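# Nest five plates into one aligned stack

## Task

Put all five plates into a single stack, each one seated fully down inside the top of the plate beneath it (not perched on its rim), with every plate's well A1 (at its clipped corner) lying above the A1 well of the plate below; then open the grippers and withdraw the arms.

## Robot and tools

ROBOT. Two six-joint arms, left_arm and right_arm, each with a parallel gripper. Joints per arm, in column order: waist, shoulder, elbow, wrist pitch, wrist yaw, wrist roll. Stated ranges in radians: waist -2.618 to 3.054, shoulder 0.000 to 3.142, elbow 0.000 to 3.142, wrist pitch -1.571 to 1.571, wrist yaw -1.571 to 1.571, wrist roll -2.094 to 2.094. The true ends may sit up to 0.036 rad either side of these. A target more than 0.036 rad beyond an end, and further out than the joint's last reading, makes the call refused; a target past the real end is clipped there, and the result may then print "joint sent to its limit" (its absence proves nothing).

FRAME. Positions in results are in one scene frame, in metres: origin on the table surface midway between the arms, +z up, +x outward across the table, left_arm on the +y side. Orientation is a quaternion in w,x,y,z order. The names left/right do not match image sides. Printed hand positions can be somewhat wrong, worse when reaching far. Arm bases may be tilted; mounting plates and the frame behind the arms are fixed obstacles and count as part of the nearby arm for "too close" warnings.

GRIPPER. Fingers point along the gripper's +z and close along its y. The reported position is the point between the pads, about 1 cm short of the tips.

execute_actions(actions). actions is a list of actions run in sequence; an empty list just returns state and images. Each action is a list of 1 to 15 rows; each row lasts one 1/30 s control step, and if fewer than 15 rows are given the last one repeats to fill 15 steps. Each row is one flat list of 14 numbers covering both arms: left_arm's six joint targets then its opening, then the same seven for right_arm. Joint values are absolute target angles in radians (not offsets), as printed in Joint positions. The opening is an absolute command from -1 (closed) to +1 (fully open). To keep an arm or joint still, resend the angle shown in "Joint targets".

Motion is rate limited: each step the sent target is kept within a lead of the measured angle (waist 0.202, shoulder 0.258, elbow 0.238, wrist pitch 0.573, wrist yaw and roll 0.522 rad), and targets are scaled back if they would shift the gripper over 70 mm from where it is. Long moves need several actions, and an unfinished move must be commanded again in the next action rather than waited out.

RESULTS. Each call returns a state line per arm (gripper position and quaternion), Joint positions and Joint velocities (six joints in rad and rad/s, then finger-pad gap in m; 0.094 m is fully open), Joint targets, grip_measured (opening on the command scale), joint torques (whole drive output, with per-arm offset, scale and noise, so treat as rough), motor heat warnings, and images from cam_head_left (672x504), cam_head_right (672x504), cam_left_wrist (504x504), cam_right_wrist (504x504). "joint command not followed" means a clearance check altered some joint targets; the rest of the row still ran.

GRIPPING. Away from the extremes, fingers go to where grip_measured would equal your command. To hold something, keep commanding below grip_measured: about 0.03 below holds firmly, less holds gently. Readings can be off by about 1 mm per gripper. Pad force tops out near 50 to 62 N, lower for parts under about 2 mm thick.

HEAT. Holding loads warms motors, even while idle. MOTOR HOT appears at 75 °C; at 90 °C that arm halts for 10 s; at 100 °C the arm goes limp and falls, dropping anything held. Both are OVER-TEMPERATURE FAULT lines. Avoid long static holds.

zoom_image(camera, region). camera is one of the four names above; region is [x0, y0, x1, y1] in integer pixels of that camera's latest image, origin top-left, no larger than 504 by 504. Returns a magnified view; moves nothing.

finished_scene(scene). Optional scene = 1. Irreversible; the stack must already be complete and stay so, with hands released and clear.

PRINTER. check_part(design, use_face) validates a design and reports print time and filament, or the rule broken. print_part(design, use_face) makes one rigid orange part, delivered loose on the bare table between the arm bases (not on the base plate); the delivery area is 158 mm in x, 148 mm in y, 99 mm tall. design is the whole JSON text as a string: {"format": "print3d-design/1", "features": [...]}, each feature having op "add" or "cut", one profile (rect with cx, cy, w, h, optional rot_deg; circle with cx, cy, d; slot with x0, y0, x1, y1, w; or polygon with points), z0 and z1 in millimetres, and optional taper. use_face (z-, z+, x-, x+, y-, y+; default z-) picks which face rests on the table. Printing needs empty hands, nothing moving, and the delivery area and its surroundings clear of objects and arm links. Obey printability rules (no floating material, overhangs at most 45 degrees, minimum wall, hole and foot sizes, stability). A design that crashes the software ends everything, so keep designs simple. Up to 3 parts, 8 jobs and 64 checks overall. A printed part may stay anywhere on the table if the bottom plate still lies flat.

CAUTIONS. Do not let the arms collide or press on each other. Never push or drop anything off the table. Avoid drops, slams, and heavy pushes. Expect occasional brief tugs on held parts or pushes on loose items.

Each tool is called after "Request:" as name(argument=value, ...), one argument or row to a line, values as JSON.

## Session

I'll start by looking at the scene.

Request:
execute_actions(
  actions=[],
)

Scene clock: 0.00 s.
left_arm: end_effector_position=(+0.4282, -0.0195, +0.2392) grip_measured=+1.000 end_effector_quat_wxyz=(+0.381, +0.393, +0.672, -0.499) | right_arm: end_effector_position=(+0.4969, -0.1272, +0.3909) grip_measured=+1.000 end_effector_quat_wxyz=(+0.379, -0.071, +0.726, +0.570)
Joint positions: left_arm=[-0.395  1.968  1.077  0.373  0.963  0.634  0.094] | right_arm=[-0.193  1.441  0.73   1.142 -1.065  0.762  0.094]
Joint velocities: left_arm=[-0.007 -0.002  0.007 -0.051  0.007 -0.022  0.   ] | right_arm=[ 0.002  0.012  0.002  0.066 -0.051  0.007  0.   ]
Joint torques (N m, as the arm reports them, + toward a larger angle): no reading
Motor temperatures (°C, as the motors report them): left_arm=[31 31 30 31 30 31] | right_arm=[32 31 30 32 29 29]
Joint targets: left_arm=[-0.399 1.973 1.077 0.360 0.972 0.634] | right_arm=[-0.193 1.435 0.736 1.148 -1.068 0.752]

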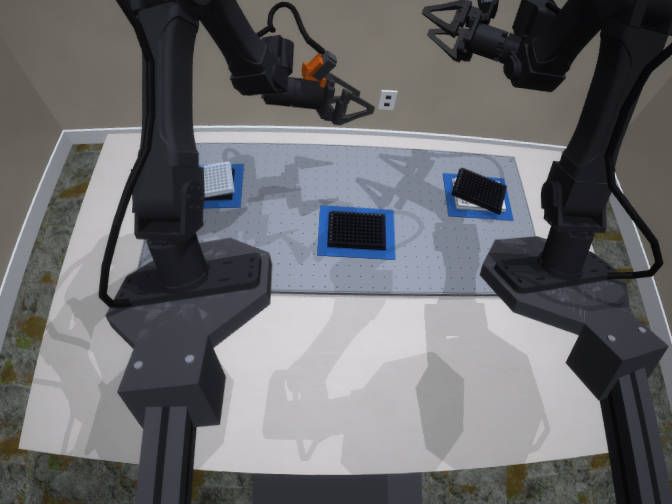

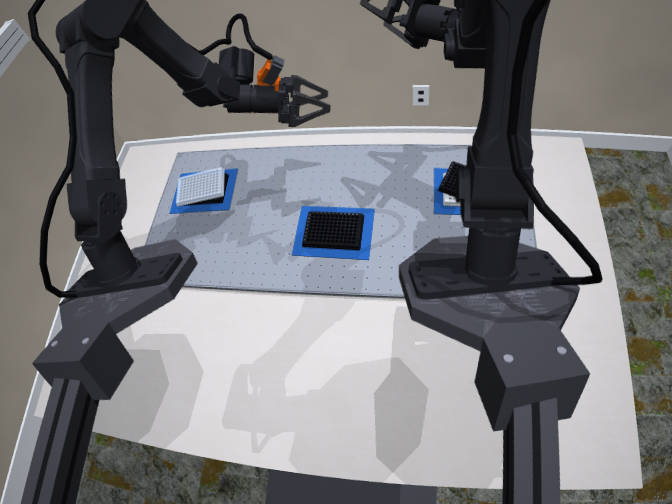

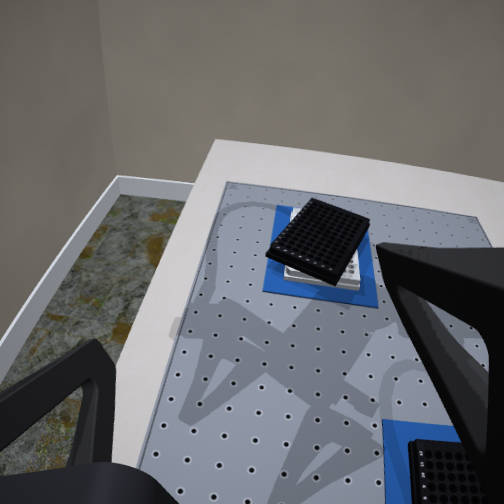

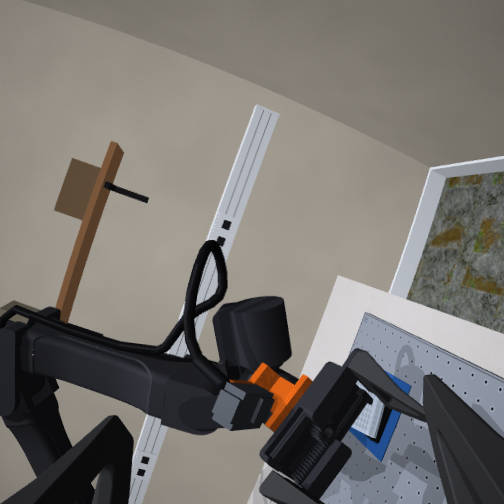

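Request:
zoom_image(
  camera="cam_head_left",
  region=[300, 190, 420, 270],
)

Request:
zoom_image(
  camera="cam_head_left",
  region=[430, 155, 530, 230],
)

Request:
zoom_image(
  camera="cam_head_right",
  region=[160, 155, 260, 230],
)

Request:
zoom_image(
  camera="cam_left_wrist",
  region=[250, 180, 400, 320],
)

Region (300, 190, 420, 270) of cam_head_left's 672x504 image, scaled by 4.200, with more detail than that image has.

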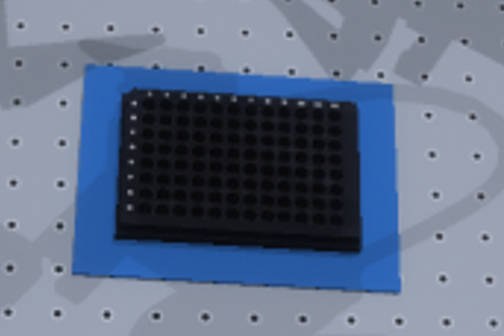

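Region (430, 155, 530, 230) of cam_head_left's 672x504 image, scaled by 5.040, with more detail than that image has; it fills the top 378 rows of this view, and the rest is white.

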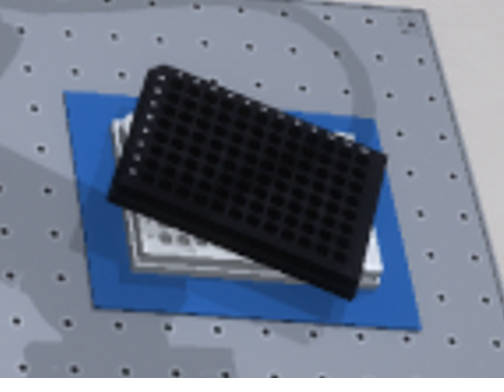

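Region (160, 155, 260, 230) of cam_head_right's 672x504 image, scaled by 5.040, with more detail than that image has; it fills the top 378 rows of this view, and the rest is white.

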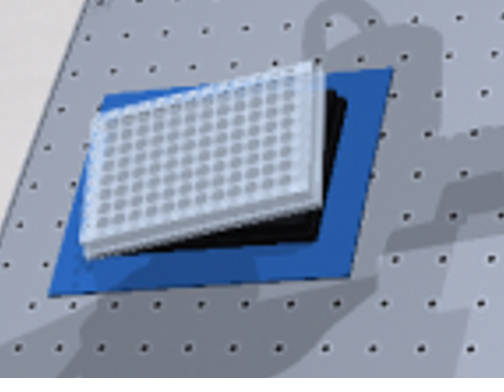

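Region (250, 180, 400, 320) of cam_left_wrist's 504x504 image, scaled by 3.360, with more detail than that image has; it fills the top 470 rows of this view, and the rest is white.

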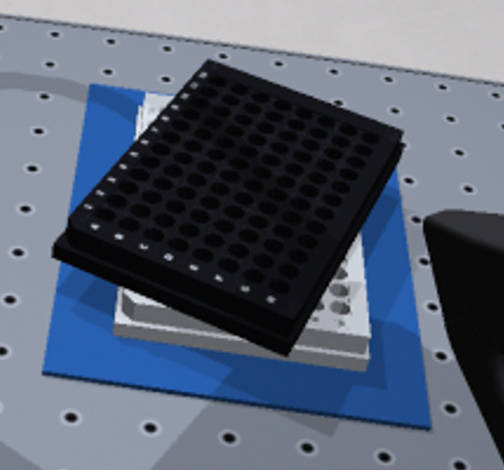

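Request:
execute_actions(
  actions=[
    [[-0.36,1.973,1.077,0.36,0.9,0.6,1,-0.17,1.435,0.736,1.148,-1.0,0.7,1],[-0.33,1.973,1.077,0.36,0.83,0.55,1,-0.15,1.435,0.736,1.148,-0.92,0.64,1],[-0.30,1.973,1.077,0.36,0.76,0.5,1,-0.13,1.435,0.736,1.148,-0.84,0.58,1],[-0.27,1.973,1.077,0.36,0.69,0.45,1,-0.11,1.435,0.736,1.148,-0.76,0.52,1],[-0.24,1.973,1.077,0.36,0.62,0.4,1,-0.09,1.435,0.736,1.148,-0.68,0.46,1],[-0.21,1.973,1.077,0.36,0.55,0.35,1,-0.07,1.435,0.736,1.148,-0.6,0.4,1],[-0.18,1.973,1.077,0.36,0.48,0.3,1,-0.05,1.435,0.736,1.148,-0.52,0.34,1],[-0.15,1.973,1.077,0.36,0.41,0.25,1,-0.03,1.435,0.736,1.148,-0.44,0.28,1],[-0.12,1.973,1.077,0.36,0.34,0.2,1,-0.02,1.435,0.736,1.148,-0.36,0.22,1],[-0.09,1.973,1.077,0.36,0.27,0.15,1,-0.01,1.435,0.736,1.148,-0.28,0.16,1],[-0.06,1.973,1.077,0.36,0.2,0.1,1,0,1.435,0.736,1.148,-0.2,0.1,1],[-0.03,1.973,1.077,0.36,0.1,0.05,1,0,1.435,0.736,1.148,-0.1,0.05,1],[0,1.973,1.077,0.36,0,0,1,0,1.435,0.736,1.148,0,0,1]],
    [[0,1.973,1.077,0.36,0,0,1,0,1.435,0.736,1.148,0,0,1]],
  ],
)

Scene clock: 2.60 s.
left_arm: end_effector_position=(+0.4941, +0.2993, +0.0889) grip_measured=+1.000 end_effector_quat_wxyz=(+0.246, -0.083, +0.965, -0.036) | right_arm: end_effector_position=(+0.5815, -0.1973, +0.3824) grip_measured=+1.000 end_effector_quat_wxyz=(+0.652, -0.030, +0.750, +0.107)
Joint positions: left_arm=[0.01  1.968 1.077 0.373 0.015 0.012 0.094] | right_arm=[-0.005  1.441  0.73   1.142 -0.019  0.015  0.094]
Joint velocities: left_arm=[ 0.007 -0.002  0.002  0.007 -0.051  0.022  0.   ] | right_arm=[-0.017 -0.012  0.012 -0.022  0.081  0.022  0.   ]
Joint torques (N m, as the arm reports them, + toward a larger angle): left_arm=[ -2.1  -13.04   3.23   1.38   0.01  -0.08] | right_arm=[  1.16 -10.25   5.68   1.97   0.05  -0.09]
Motor temperatures (°C, as the motors report them): left_arm=[31 32 30 31 30 31] | right_arm=[32 32 30 33 29 29]
Joint targets: left_arm=[-0.000 1.973 1.077 0.360 -0.000 -0.000] | right_arm=[-0.000 1.435 0.736 1.148 -0.000 0.000]

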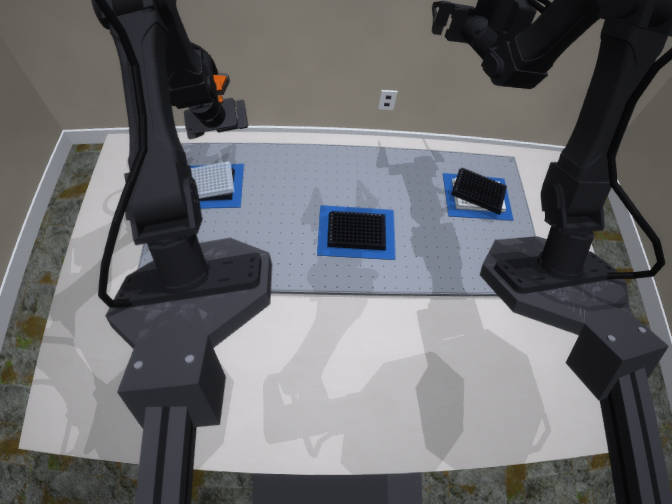

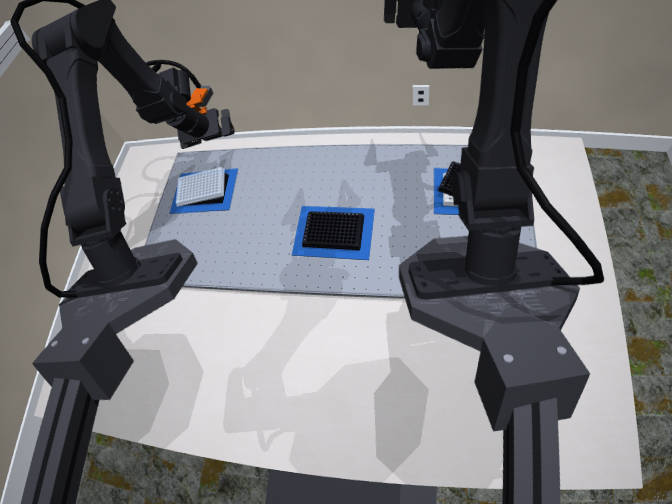

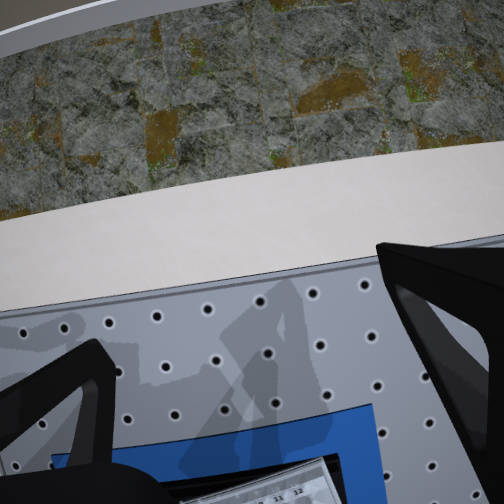

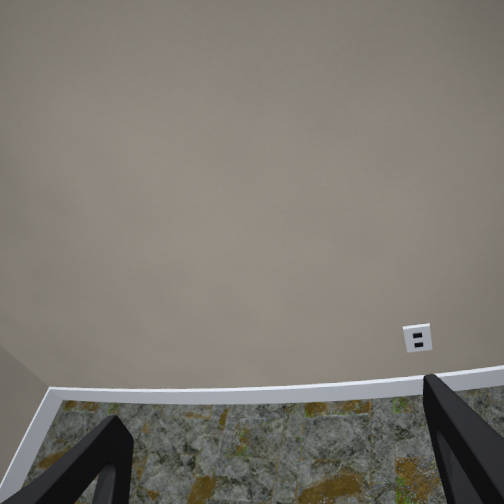

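Request:
execute_actions(
  actions=[
    [[0,1.96,1.08,0.34,0,-0.03,1,-0.01,1.44,0.745,1.1,0,0.03,1],[0,1.94,1.09,0.32,0,-0.07,1,-0.02,1.44,0.755,1.05,0,0.07,1],[0,1.92,1.1,0.29,-0.01,-0.12,1,-0.03,1.44,0.77,0.99,0,0.12,1],[-0.01,1.9,1.11,0.26,-0.01,-0.17,1,-0.04,1.445,0.785,0.93,0,0.17,1],[-0.01,1.88,1.12,0.23,-0.02,-0.22,1,-0.05,1.445,0.8,0.87,0,0.22,1],[-0.01,1.86,1.13,0.2,-0.02,-0.27,1,-0.06,1.45,0.815,0.81,0,0.28,1],[-0.01,1.84,1.14,0.16,-0.03,-0.32,1,-0.07,1.45,0.83,0.75,-0.01,0.33,1],[-0.02,1.82,1.15,0.12,-0.03,-0.37,1,-0.08,1.455,0.845,0.69,-0.01,0.39,1],[-0.02,1.8,1.16,0.08,-0.04,-0.42,1,-0.09,1.455,0.86,0.63,-0.01,0.44,1],[-0.02,1.78,1.17,0.04,-0.04,-0.47,1,-0.1,1.46,0.875,0.57,-0.01,0.5,1],[-0.02,1.76,1.18,0,-0.05,-0.52,1,-0.11,1.46,0.89,0.51,-0.01,0.55,1],[-0.03,1.745,1.19,-0.04,-0.05,-0.57,1,-0.12,1.465,0.9,0.45,-0.01,0.6,1],[-0.03,1.73,1.195,-0.08,-0.06,-0.62,1,-0.13,1.465,0.915,0.39,-0.01,0.66,1],[-0.03,1.715,1.2,-0.12,-0.06,-0.67,1,-0.14,1.47,0.93,0.33,-0.01,0.71,1],[-0.03,1.7,1.21,-0.16,-0.07,-0.72,1,-0.15,1.47,0.94,0.27,-0.02,0.76,1]],
    [[-0.03,1.69,1.215,-0.2,-0.07,-0.78,1,-0.16,1.475,0.955,0.2,-0.02,0.82,1],[-0.04,1.68,1.22,-0.25,-0.08,-0.84,1,-0.17,1.475,0.97,0.13,-0.02,0.88,1],[-0.04,1.67,1.225,-0.3,-0.08,-0.9,1,-0.18,1.48,0.985,0.06,-0.02,0.94,1],[-0.04,1.66,1.23,-0.35,-0.09,-0.96,1,-0.19,1.48,1.0,-0.01,-0.02,1.0,1],[-0.04,1.65,1.235,-0.4,-0.1,-1.02,1,-0.2,1.485,1.01,-0.08,-0.02,1.06,1],[-0.04,1.645,1.24,-0.44,-0.1,-1.08,1,-0.21,1.485,1.02,-0.15,-0.02,1.12,1],[-0.05,1.64,1.245,-0.48,-0.11,-1.14,1,-0.22,1.49,1.035,-0.22,-0.02,1.18,1],[-0.05,1.635,1.25,-0.52,-0.11,-1.2,1,-0.23,1.49,1.045,-0.29,-0.02,1.24,1],[-0.05,1.63,1.253,-0.55,-0.12,-1.26,1,-0.235,1.495,1.055,-0.36,-0.025,1.3,1],[-0.05,1.627,1.256,-0.58,-0.12,-1.31,1,-0.24,1.495,1.065,-0.42,-0.025,1.36,1],[-0.05,1.625,1.259,-0.61,-0.13,-1.36,1,-0.243,1.497,1.072,-0.48,-0.025,1.42,1],[-0.05,1.623,1.261,-0.63,-0.13,-1.4,1,-0.246,1.498,1.078,-0.53,-0.027,1.47,1],[-0.051,1.622,1.263,-0.645,-0.135,-1.44,1,-0.248,1.499,1.082,-0.565,-0.027,1.51,1],[-0.051,1.622,1.264,-0.656,-0.135,-1.462,1,-0.25,1.499,1.085,-0.588,-0.027,1.534,1]],
  ],
)

Scene clock: 7.93 s.
left_arm: end_effector_position=(+0.4271, +0.2996, +0.1887) grip_measured=+1.000 end_effector_quat_wxyz=(+0.014, -0.657, +0.753, -0.022) | right_arm: end_effector_position=(+0.4495, -0.2986, +0.2056) grip_measured=+1.000 end_effector_quat_wxyz=(+0.065, +0.642, +0.762, +0.051)
Joint positions: left_arm=[-0.04   1.644  1.234 -0.555 -0.109 -1.309  0.094] | right_arm=[-0.24   1.484  1.052 -0.402 -0.02   1.375  0.094]
Joint velocities: left_arm=[-0.012 -0.042  0.032 -0.637 -0.139 -0.974  0.   ] | right_arm=[-0.022  0.002  0.046 -1.165 -0.007  1.062  0.   ]
Joint torques (N m, as the arm reports them, + toward a larger angle): left_arm=[ -2.14 -14.48   7.35   0.58  -0.12  -0.08] | right_arm=[-0.96 -8.95  7.46  0.33 -0.03 -0.04]
Motor temperatures (°C, as the motors report them): left_arm=[31 33 31 31 30 31] | right_arm=[32 32 31 35 29 29]
Joint targets: left_arm=[-0.051 1.622 1.264 -0.656 -0.135 -1.462] | right_arm=[-0.250 1.499 1.085 -0.588 -0.027 1.534]

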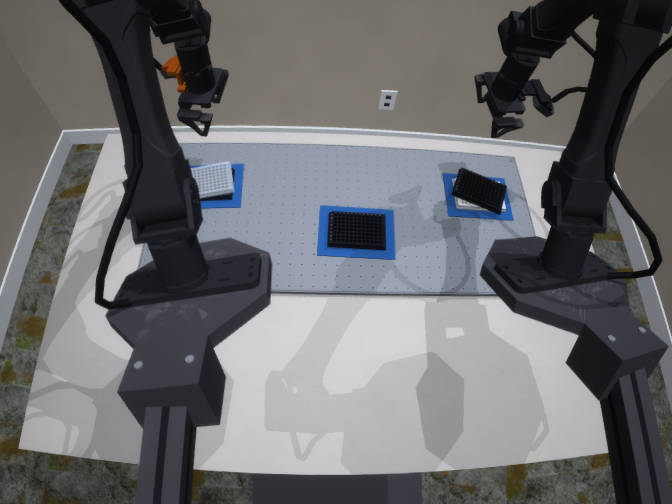

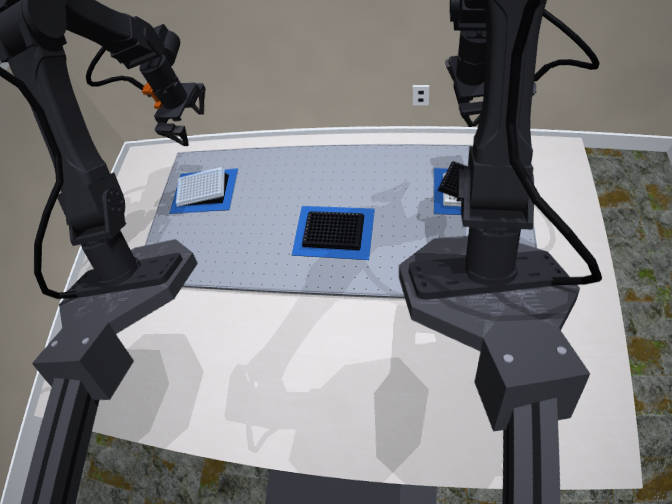

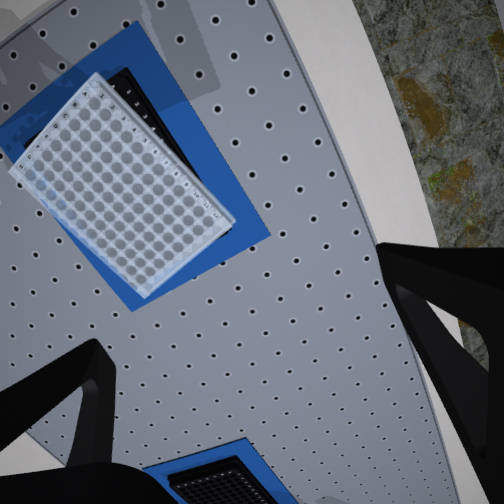

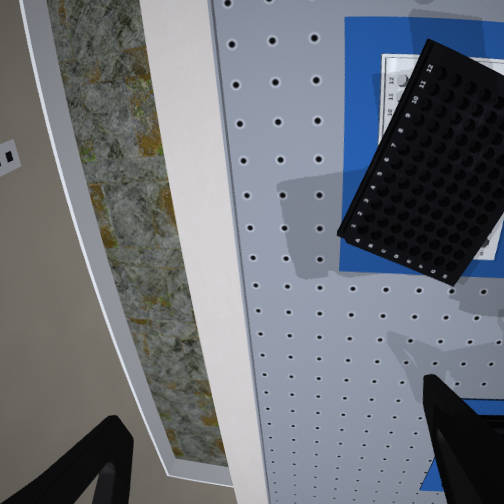

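Request:
execute_actions(
  actions=[
    [[-0.051,1.622,1.264,-0.656,-0.135,-1.462,1,-0.25,1.499,1.085,-0.588,-0.027,1.534,1]],
  ],
)

Scene clock: 8.57 s.
left_arm: end_effector_position=(+0.4079, +0.2994, +0.1897) grip_measured=+1.000 end_effector_quat_wxyz=(-0.015, -0.706, +0.708, +0.006) | right_arm: end_effector_position=(+0.4110, -0.2968, +0.2023) grip_measured=+1.000 end_effector_quat_wxyz=(+0.002, +0.701, +0.713, +0.005)
Joint positions: left_arm=[-0.04   1.643  1.238 -0.639 -0.12  -1.452  0.094] | right_arm=[-0.24   1.484  1.053 -0.559 -0.025  1.526  0.094]
Joint velocities: left_arm=[ 0.007  0.002  0.002 -0.11  -0.007 -0.125  0.   ] | right_arm=[-0.017  0.002  0.002 -0.007 -0.022 -0.007  0.   ]
Joint torques (N m, as the arm reports them, + toward a larger angle): left_arm=[ -2.15 -14.36   7.1    0.33  -0.16  -0.1 ] | right_arm=[-1.08 -8.77  7.43 -0.23  0.    0.05]
Motor temperatures (°C, as the motors report them): left_arm=[31 33 31 31 30 31] | right_arm=[32 33 31 35 29 29]
Joint targets: left_arm=[-0.051 1.622 1.264 -0.656 -0.135 -1.462] | right_arm=[-0.250 1.499 1.085 -0.588 -0.027 1.534]

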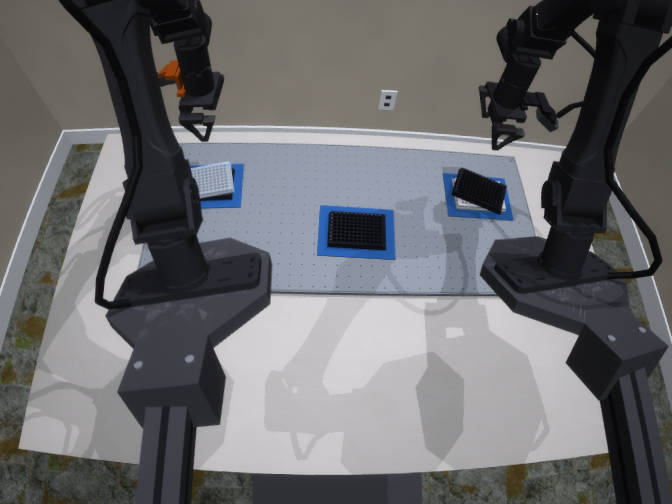

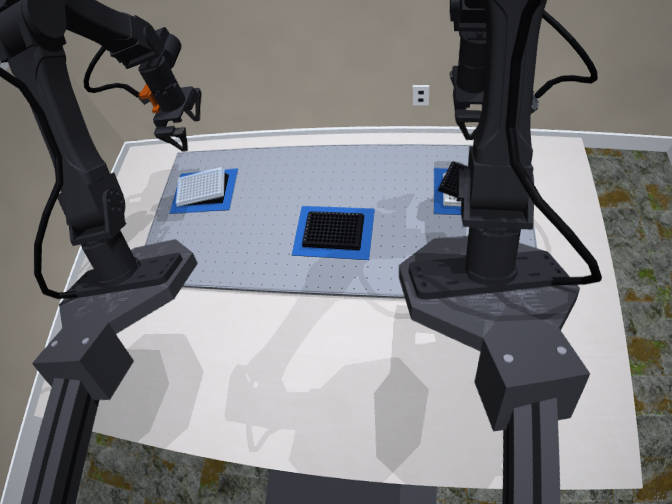

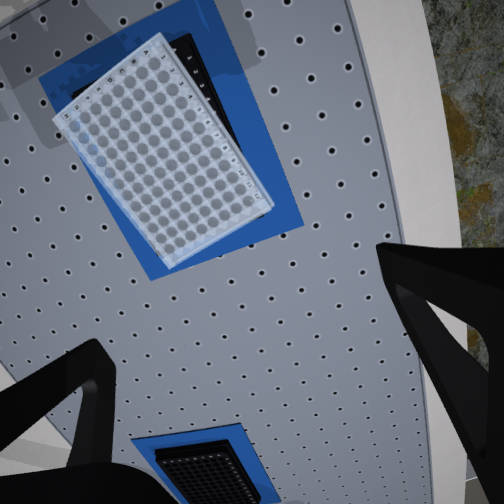

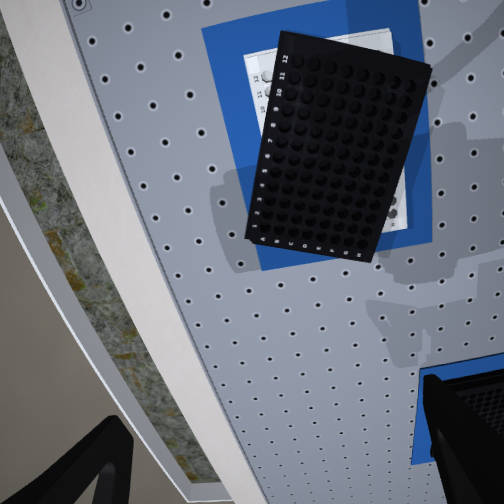

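Request:
zoom_image(
  camera="cam_left_wrist",
  region=[30, 0, 310, 290],
)

Request:
zoom_image(
  camera="cam_right_wrist",
  region=[190, 0, 470, 280],
)

Region (30, 0, 310, 290) of cam_left_wrist's 504x504 image, scaled by 1.738, with more detail than that image has; it fills the left 487 columns of this view, and the rest is white.

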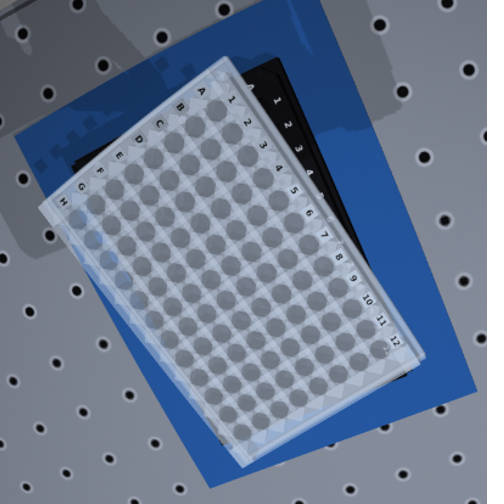

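Region (190, 0, 470, 280) of cam_right_wrist's 504x504 image, scaled by 1.800, with more detail than that image has.

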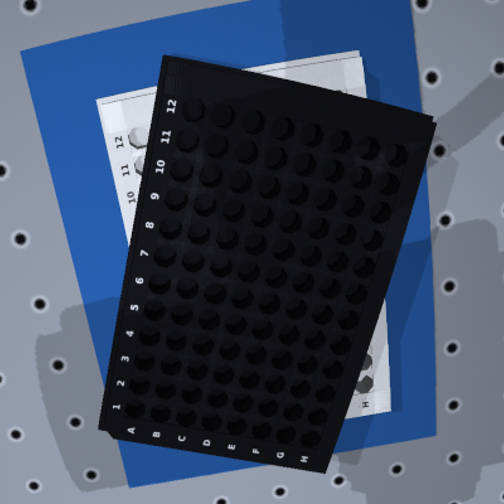

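Request:
zoom_image(
  camera="cam_head_left",
  region=[460, 20, 600, 160],
)

Request:
zoom_image(
  camera="cam_head_right",
  region=[110, 30, 250, 170],
)

Region (460, 20, 600, 160) of cam_head_left's 672x504 image, scaled by 3.600, with more detail than that image has.

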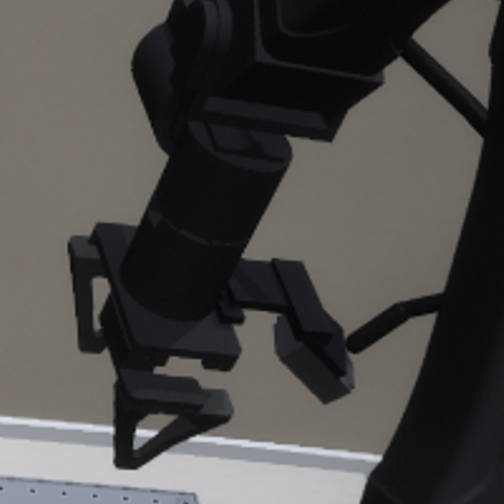

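Region (110, 30, 250, 170) of cam_head_right's 672x504 image, scaled by 3.600, with more detail than that image has.

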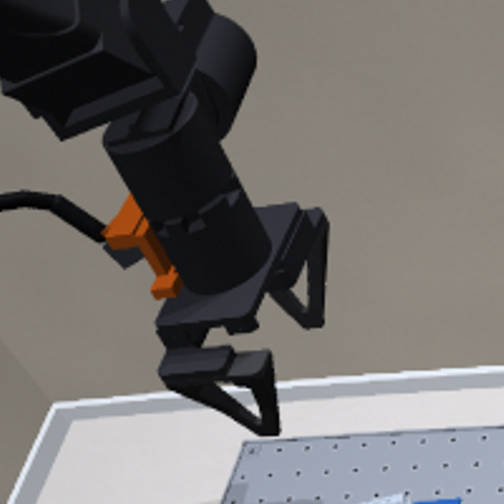

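Request:
zoom_image(
  camera="cam_right_wrist",
  region=[100, 252, 352, 504],
)

Request:
zoom_image(
  camera="cam_right_wrist",
  region=[40, 0, 292, 252],
)

Region (100, 252, 352, 504) of cam_right_wrist's 504x504 image, scaled by 2.000, with more detail than that image has.

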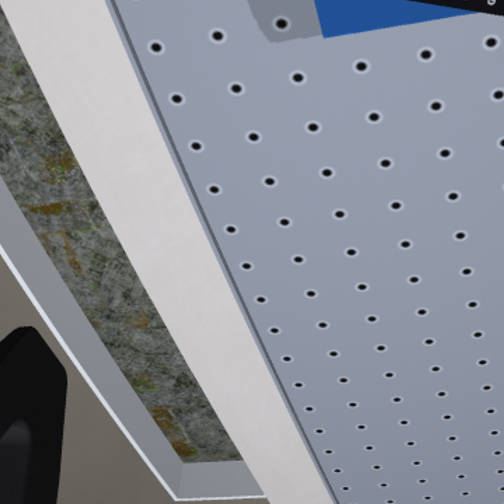

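Region (40, 0, 292, 252) of cam_right_wrist's 504x504 image, scaled by 2.000, with more detail than that image has.

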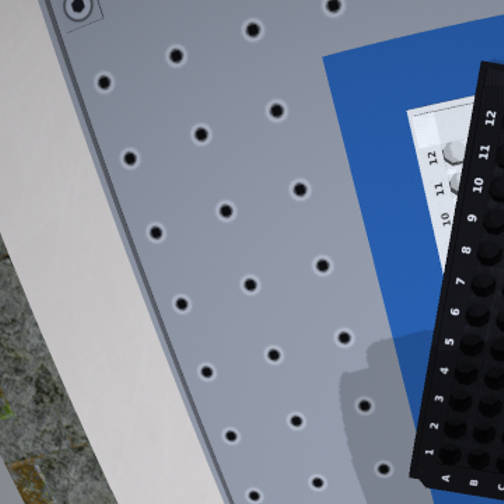

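Request:
execute_actions(
  actions=[
    [[-0.04,1.64,1.245,-0.63,-0.12,-1.3,1,-0.22,1.49,1.07,-0.55,-0.02,1.4,1],[-0.03,1.65,1.24,-0.62,-0.11,-1.15,1,-0.19,1.5,1.07,-0.54,0,1.28,1],[-0.02,1.66,1.24,-0.61,-0.11,-1.0,1,-0.15,1.52,1.08,-0.53,0.02,1.16,1],[-0.01,1.67,1.235,-0.59,-0.1,-0.85,1,-0.11,1.54,1.08,-0.51,0.04,1.04,1],[0.0,1.68,1.23,-0.57,-0.1,-0.7,1,-0.07,1.56,1.085,-0.5,0.06,0.92,1],[0.05,1.76,1.21,-0.47,-0.08,0.1,1,0.2,1.75,1.11,-0.38,0.2,0.3,1]],
    [[0.09,1.82,1.2,-0.39,-0.06,0.9,1,0.42,1.93,1.14,-0.27,0.31,-0.3,1]],
    [[0.123,1.885,1.185,-0.31,-0.035,1.654,1,0.611,2.12,1.165,-0.165,0.41,-0.86,1]],
    [[0.123,1.885,1.185,-0.31,-0.035,1.654,1,0.611,2.12,1.165,-0.165,0.41,-0.86,1]],
  ],
)

Scene clock: 16.13 s.
left_arm: end_effector_position=(+0.4063, +0.3502, +0.1020) grip_measured=+1.000 end_effector_quat_wxyz=(+0.004, +0.640, +0.768, +0.011) | right_arm: end_effector_position=(+0.2970, -0.0160, +0.0752) grip_measured=+1.000 end_effector_quat_wxyz=(-0.004, -0.712, +0.702, -0.001)
Joint positions: left_arm=[ 0.12   1.869  1.203 -0.313 -0.05   1.645  0.094] | right_arm=[ 0.608  2.134  1.161 -0.188  0.403 -0.854  0.094]
Joint velocities: left_arm=[-0.007 -0.012 -0.007  0.051 -0.081  0.007  0.   ] | right_arm=[ 0.002 -0.007 -0.017  0.007  0.022 -0.037  0.   ]
Joint torques (N m, as the arm reports them, + toward a larger angle): left_arm=[ -0.21 -11.85   2.11   0.64   0.16   0.08] | right_arm=[  4.75 -12.01   3.11   0.24   0.1   -0.07]
Motor temperatures (°C, as the motors report them): left_arm=[31 34 31 31 30 31] | right_arm=[32 33 31 34 29 29]
Joint targets: left_arm=[0.123 1.885 1.185 -0.310 -0.035 1.654] | right_arm=[0.611 2.120 1.165 -0.165 0.410 -0.860]

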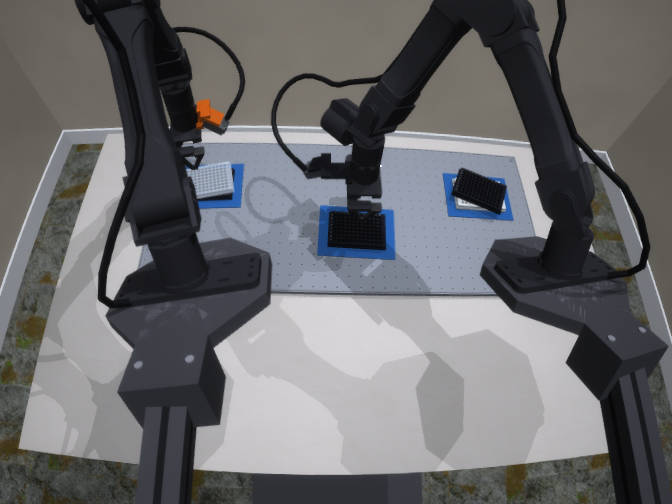

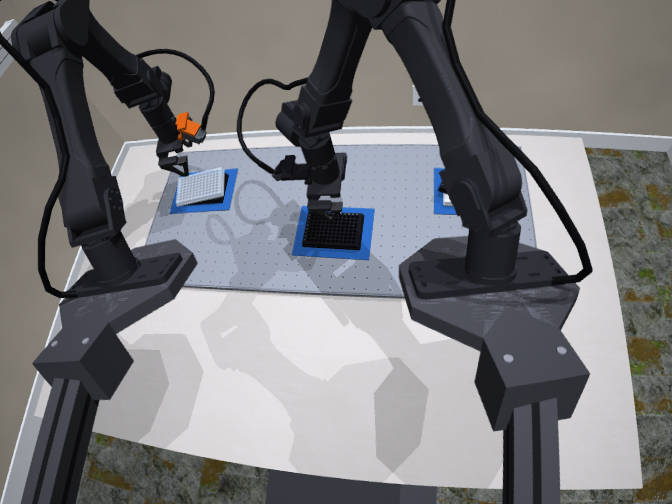

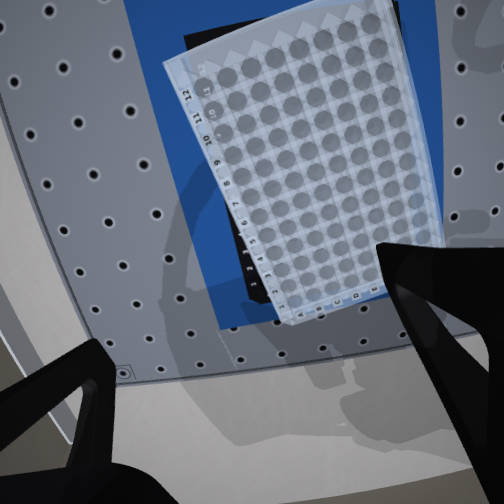

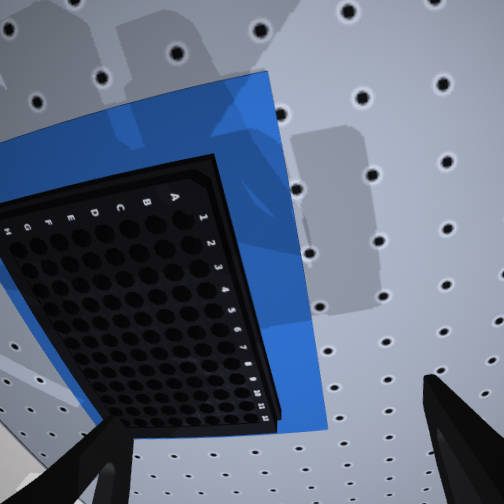

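Request:
execute_actions(
  actions=[
    [[0.13,1.888,1.165,-0.29,-0.03,1.66,1,0.617,2.13,1.15,-0.145,0.412,-0.85,1],[0.137,1.891,1.145,-0.27,-0.025,1.666,1,0.623,2.14,1.135,-0.12,0.414,-0.84,1],[0.144,1.894,1.125,-0.25,-0.02,1.672,1,0.629,2.15,1.12,-0.095,0.416,-0.83,1],[0.151,1.898,1.105,-0.23,-0.015,1.678,1,0.635,2.16,1.105,-0.07,0.418,-0.82,1],[0.158,1.902,1.085,-0.21,-0.01,1.684,1,0.641,2.17,1.09,-0.045,0.42,-0.81,1],[0.165,1.906,1.07,-0.19,-0.006,1.69,1,0.647,2.18,1.075,-0.025,0.422,-0.8,1],[0.17,1.91,1.055,-0.17,-0.003,1.696,1,0.653,2.19,1.06,-0.005,0.424,-0.795,1],[0.175,1.9135,1.041,-0.157,0,1.703,1,0.66,2.205,1.045,0.015,0.426,-0.788,1]],
    [[0.175,1.9135,1.041,-0.157,0,1.703,1,0.66,2.211,1.041,0.018,0.426,-0.788,1]],
  ],
)

Scene clock: 18.10 s.
left_arm: end_effector_position=(+0.3637, +0.3556, +0.0750) grip_measured=+1.000 end_effector_quat_wxyz=(+0.000, +0.643, +0.766, -0.000) | right_arm: end_effector_position=(+0.2588, -0.0158, +0.0539) grip_measured=+1.000 end_effector_quat_wxyz=(+0.007, -0.702, +0.712, -0.000)
Joint positions: left_arm=[ 0.172  1.898  1.058 -0.161 -0.015  1.696  0.094] | right_arm=[ 0.649  2.202  1.053 -0.006  0.419 -0.794  0.094]
Joint velocities: left_arm=[-0.002 -0.017 -0.002 -0.022 -0.022 -0.037  0.   ] | right_arm=[-0.012 -0.002 -0.007 -0.007 -0.022 -0.066  0.   ]
Joint torques (N m, as the arm reports them, + toward a larger angle): left_arm=[  0.1  -10.95   1.2    0.6    0.17   0.07] | right_arm=[ 5.53 -9.38  1.06  0.32  0.1   0.03]
Motor temperatures (°C, as the motors report them): left_arm=[31 34 31 31 30 31] | right_arm=[33 33 31 34 29 29]
Joint targets: left_arm=[0.175 1.913 1.041 -0.157 -0.000 1.703] | right_arm=[0.660 2.211 1.041 0.018 0.426 -0.788]

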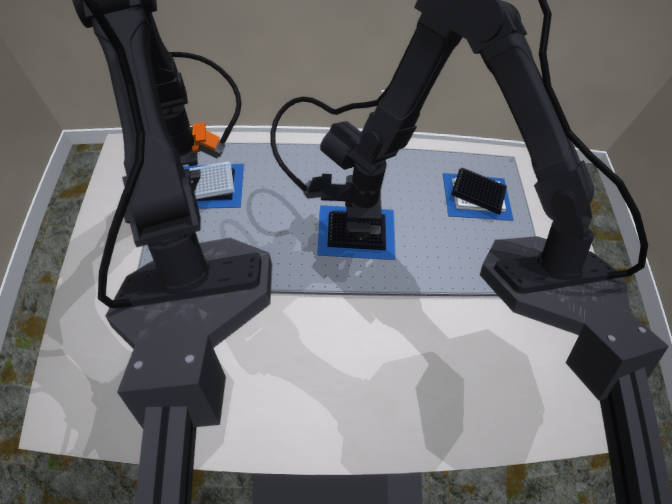

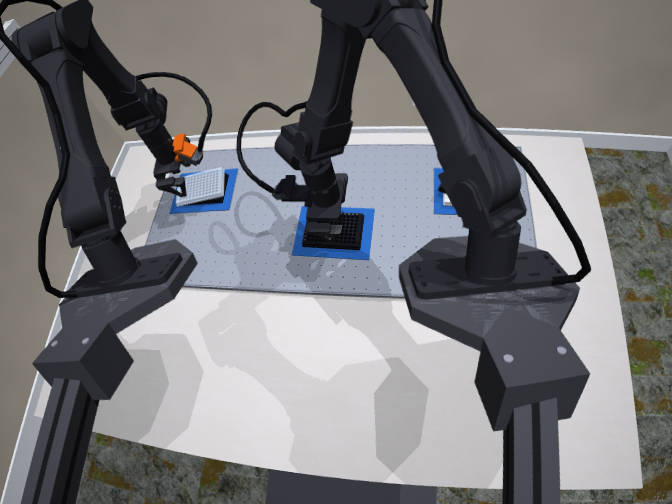

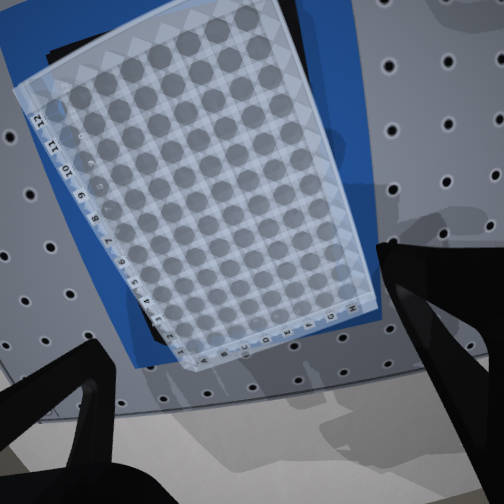

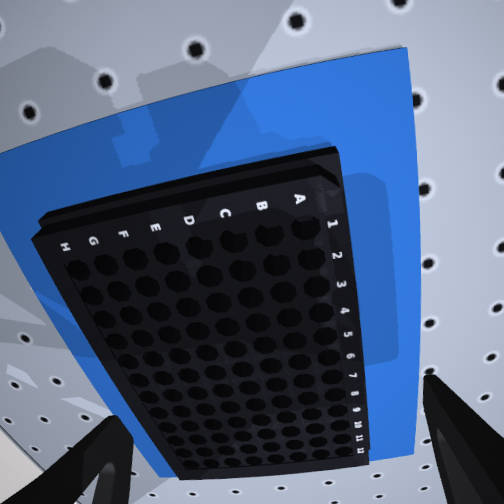

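Request:
zoom_image(
  camera="cam_left_wrist",
  region=[60, 150, 420, 400],
)

Request:
zoom_image(
  camera="cam_head_right",
  region=[150, 140, 250, 220],
)

Region (60, 150, 420, 400) of cam_left_wrist's 504x504 image, scaled by 1.400, with more detail than that image has; it fills the top 350 rows of this view, and the rest is white.

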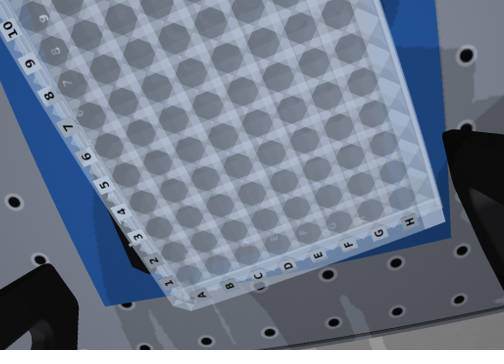

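Region (150, 140, 250, 220) of cam_head_right's 672x504 image, scaled by 5.040, with more detail than that image has; it fills the top 403 rows of this view, and the rest is white.

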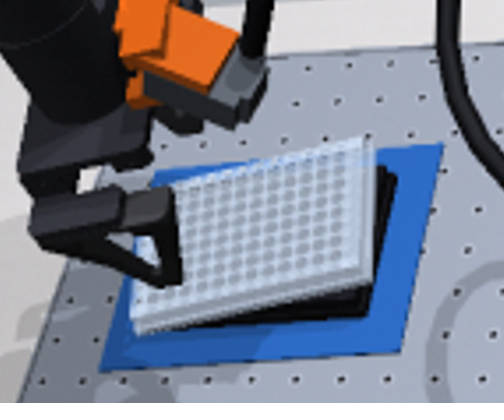

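Request:
execute_actions(
  actions=[
    [[0.165,1.92,1.04,-0.15,-0.02,1.68,1,0.65,2.216,1.036,0.025,0.42,-0.8,1],[0.157,1.927,1.039,-0.142,-0.026,1.668,1,0.647,2.222,1.033,0.032,0.417,-0.804,1],[0.149,1.934,1.038,-0.134,-0.032,1.656,1,0.644,2.228,1.03,0.039,0.414,-0.808,1],[0.141,1.941,1.037,-0.126,-0.038,1.644,1,0.641,2.233,1.026,0.046,0.412,-0.811,1],[0.133,1.948,1.036,-0.118,-0.044,1.632,1,0.638,2.238,1.023,0.053,0.409,-0.815,1],[0.126,1.955,1.035,-0.11,-0.05,1.62,1,0.635,2.243,1.02,0.06,0.407,-0.818,1],[0.119,1.961,1.034,-0.103,-0.055,1.61,1,0.632,2.248,1.017,0.068,0.405,-0.821,1]],
  ],
)

Scene clock: 32.93 s.
left_arm: end_effector_position=(+0.3675, +0.3390, +0.0630) grip_measured=+1.000 end_effector_quat_wxyz=(+0.002, +0.631, +0.776, +0.004) | right_arm: end_effector_position=(+0.2523, -0.0258, +0.0418) grip_measured=+1.000 end_effector_quat_wxyz=(+0.000, -0.705, +0.709, -0.004)
Joint positions: left_arm=[ 0.124  1.939  1.058 -0.112 -0.044  1.623  0.094] | right_arm=[ 0.632  2.234  1.033  0.038  0.419 -0.814  0.094]
Joint velocities: left_arm=[-0.012  0.012  0.032  0.095 -0.051 -0.022  0.   ] | right_arm=[-0.007  0.002 -0.002  0.066 -0.007 -0.051  0.   ]
Joint torques (N m, as the arm reports them, + toward a larger angle): left_arm=[ -0.82 -10.53   0.34   0.58  -0.1   -0.08] | right_arm=[ 4.52 -8.84  0.44  0.31 -0.12 -0.06]
Motor temperatures (°C, as the motors report them): left_arm=[31 34 31 31 30 31] | right_arm=[33 34 31 33 29 29]
Joint targets: left_arm=[0.119 1.961 1.034 -0.103 -0.055 1.610] | right_arm=[0.632 2.248 1.017 0.068 0.405 -0.821]

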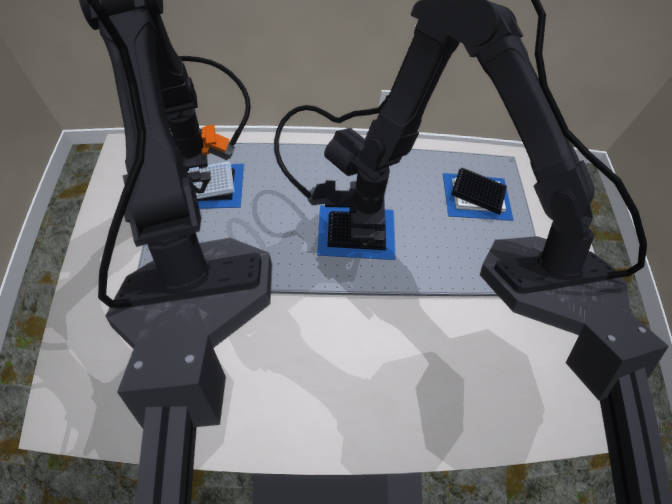

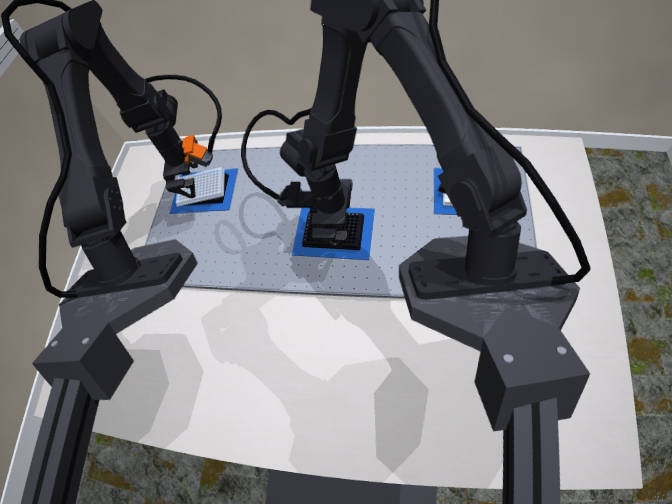

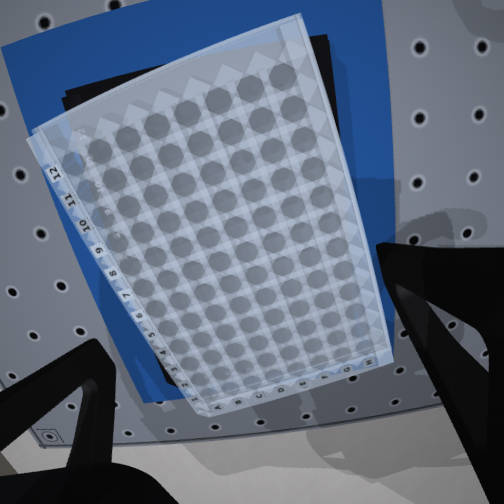

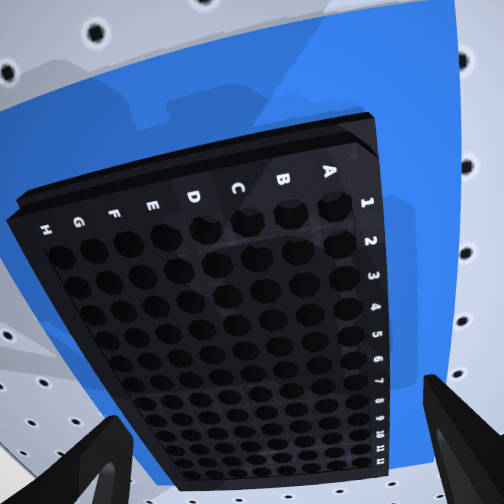

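Request:
zoom_image(
  camera="cam_right_wrist",
  region=[60, 330, 260, 504],
)

Request:
zoom_image(
  camera="cam_right_wrist",
  region=[304, 330, 504, 504],
)

Request:
zoom_image(
  camera="cam_head_left",
  region=[300, 170, 420, 270],
)

Region (60, 330, 260, 504) of cam_right_wrist's 504x504 image, scaled by 2.520, with more detail than that image has; it fills the top 438 rows of this view, and the rest is white.

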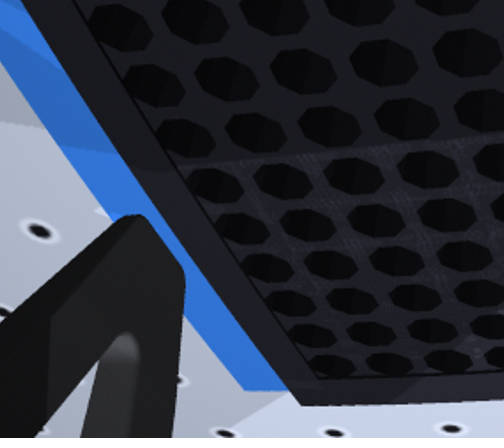

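Region (304, 330, 504, 504) of cam_right_wrist's 504x504 image, scaled by 2.520, with more detail than that image has; it fills the top 438 rows of this view, and the rest is white.

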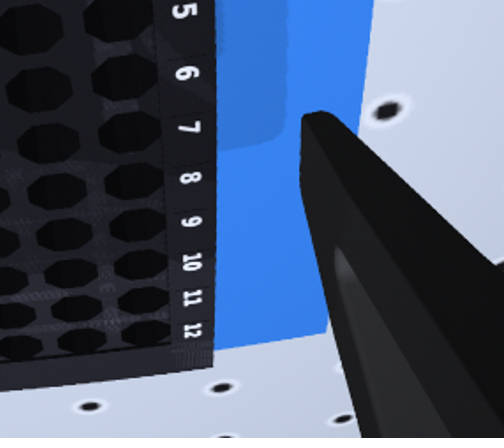

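Region (300, 170, 420, 270) of cam_head_left's 672x504 image, scaled by 4.200, with more detail than that image has.

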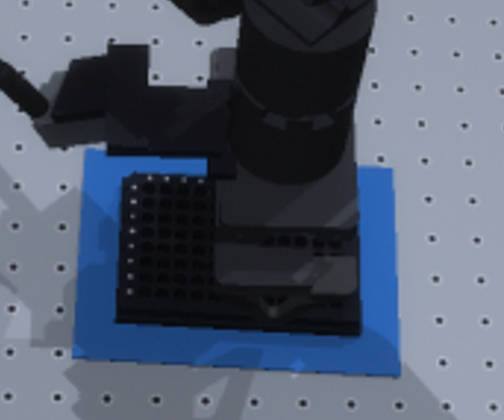

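Request:
execute_actions(
  actions=[
    [[0.119,1.961,1.034,-0.103,-0.055,1.61,1,0.631,2.254,1.025,0.073,0.402,-0.823,1],[0.119,1.961,1.034,-0.103,-0.055,1.61,1,0.63,2.26,1.032,0.078,0.4,-0.825,1],[0.119,1.961,1.034,-0.103,-0.055,1.61,1,0.629,2.267,1.038,0.083,0.398,-0.826,1],[0.119,1.961,1.034,-0.103,-0.055,1.61,1,0.628,2.274,1.043,0.087,0.396,-0.827,1],[0.119,1.961,1.034,-0.103,-0.055,1.61,1,0.628,2.281,1.047,0.091,0.395,-0.828,1],[0.119,1.961,1.034,-0.103,-0.055,1.61,1,0.628,2.288,1.05,0.095,0.394,-0.829,1]],
  ],
)

Scene clock: 34.17 s.
left_arm: end_effector_position=(+0.3687, +0.3401, +0.0630) grip_measured=+1.000 end_effector_quat_wxyz=(+0.002, +0.628, +0.778, +0.008) | right_arm: end_effector_position=(+0.2436, -0.0266, +0.0313) grip_measured=+1.000 end_effector_quat_wxyz=(-0.003, -0.709, +0.705, -0.002)
Joint positions: left_arm=[ 0.124  1.939  1.058 -0.106 -0.048  1.617  0.094] | right_arm=[ 0.632  2.275  1.033  0.072  0.414 -0.823  0.094]
Joint velocities: left_arm=[-0.012 -0.007 -0.022 -0.022 -0.095  0.037  0.   ] | right_arm=[ 0.012 -0.002  0.017  0.11   0.051 -0.066  0.   ]
Joint torques (N m, as the arm reports them, + toward a larger angle): left_arm=[ -0.89 -10.43   0.37   0.64  -0.08  -0.08] | right_arm=[ 4.21 -8.92  2.74  0.26 -0.21 -0.06]
Motor temperatures (°C, as the motors report them): left_arm=[31 34 31 31 30 31] | right_arm=[33 34 31 33 29 29]
Joint targets: left_arm=[0.119 1.961 1.034 -0.103 -0.055 1.610] | right_arm=[0.628 2.288 1.050 0.095 0.394 -0.829]

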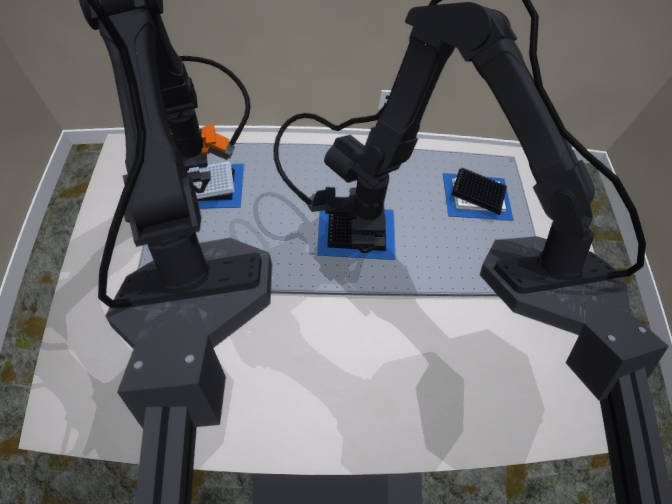

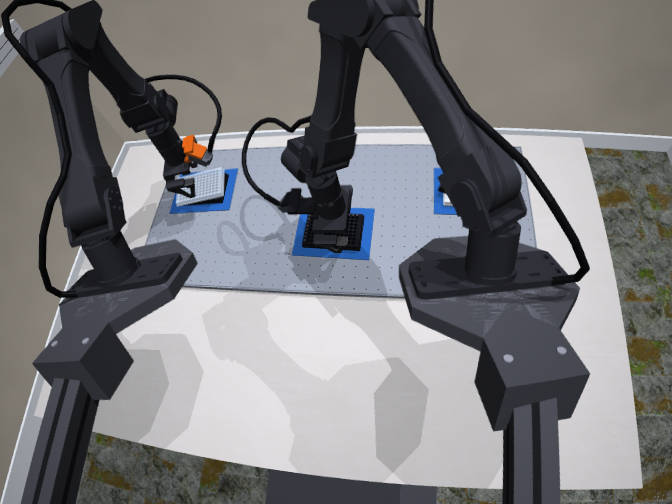

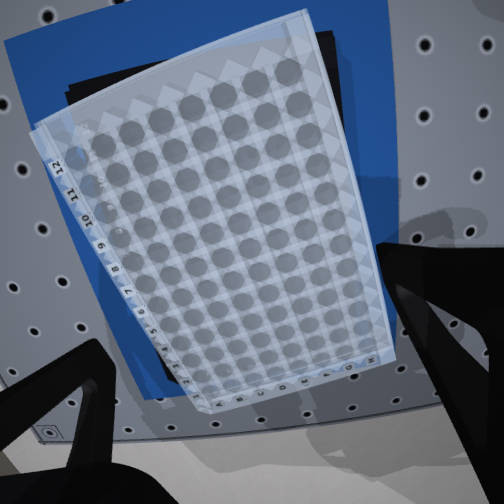

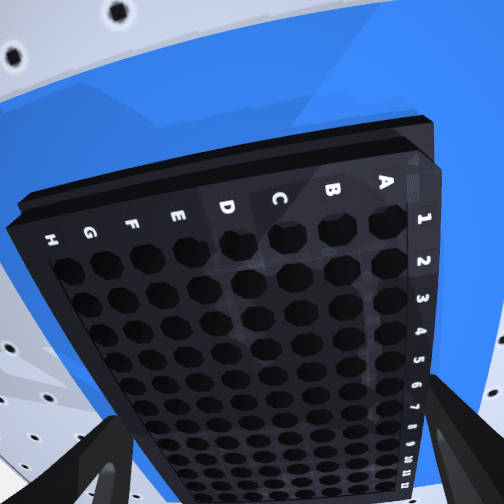

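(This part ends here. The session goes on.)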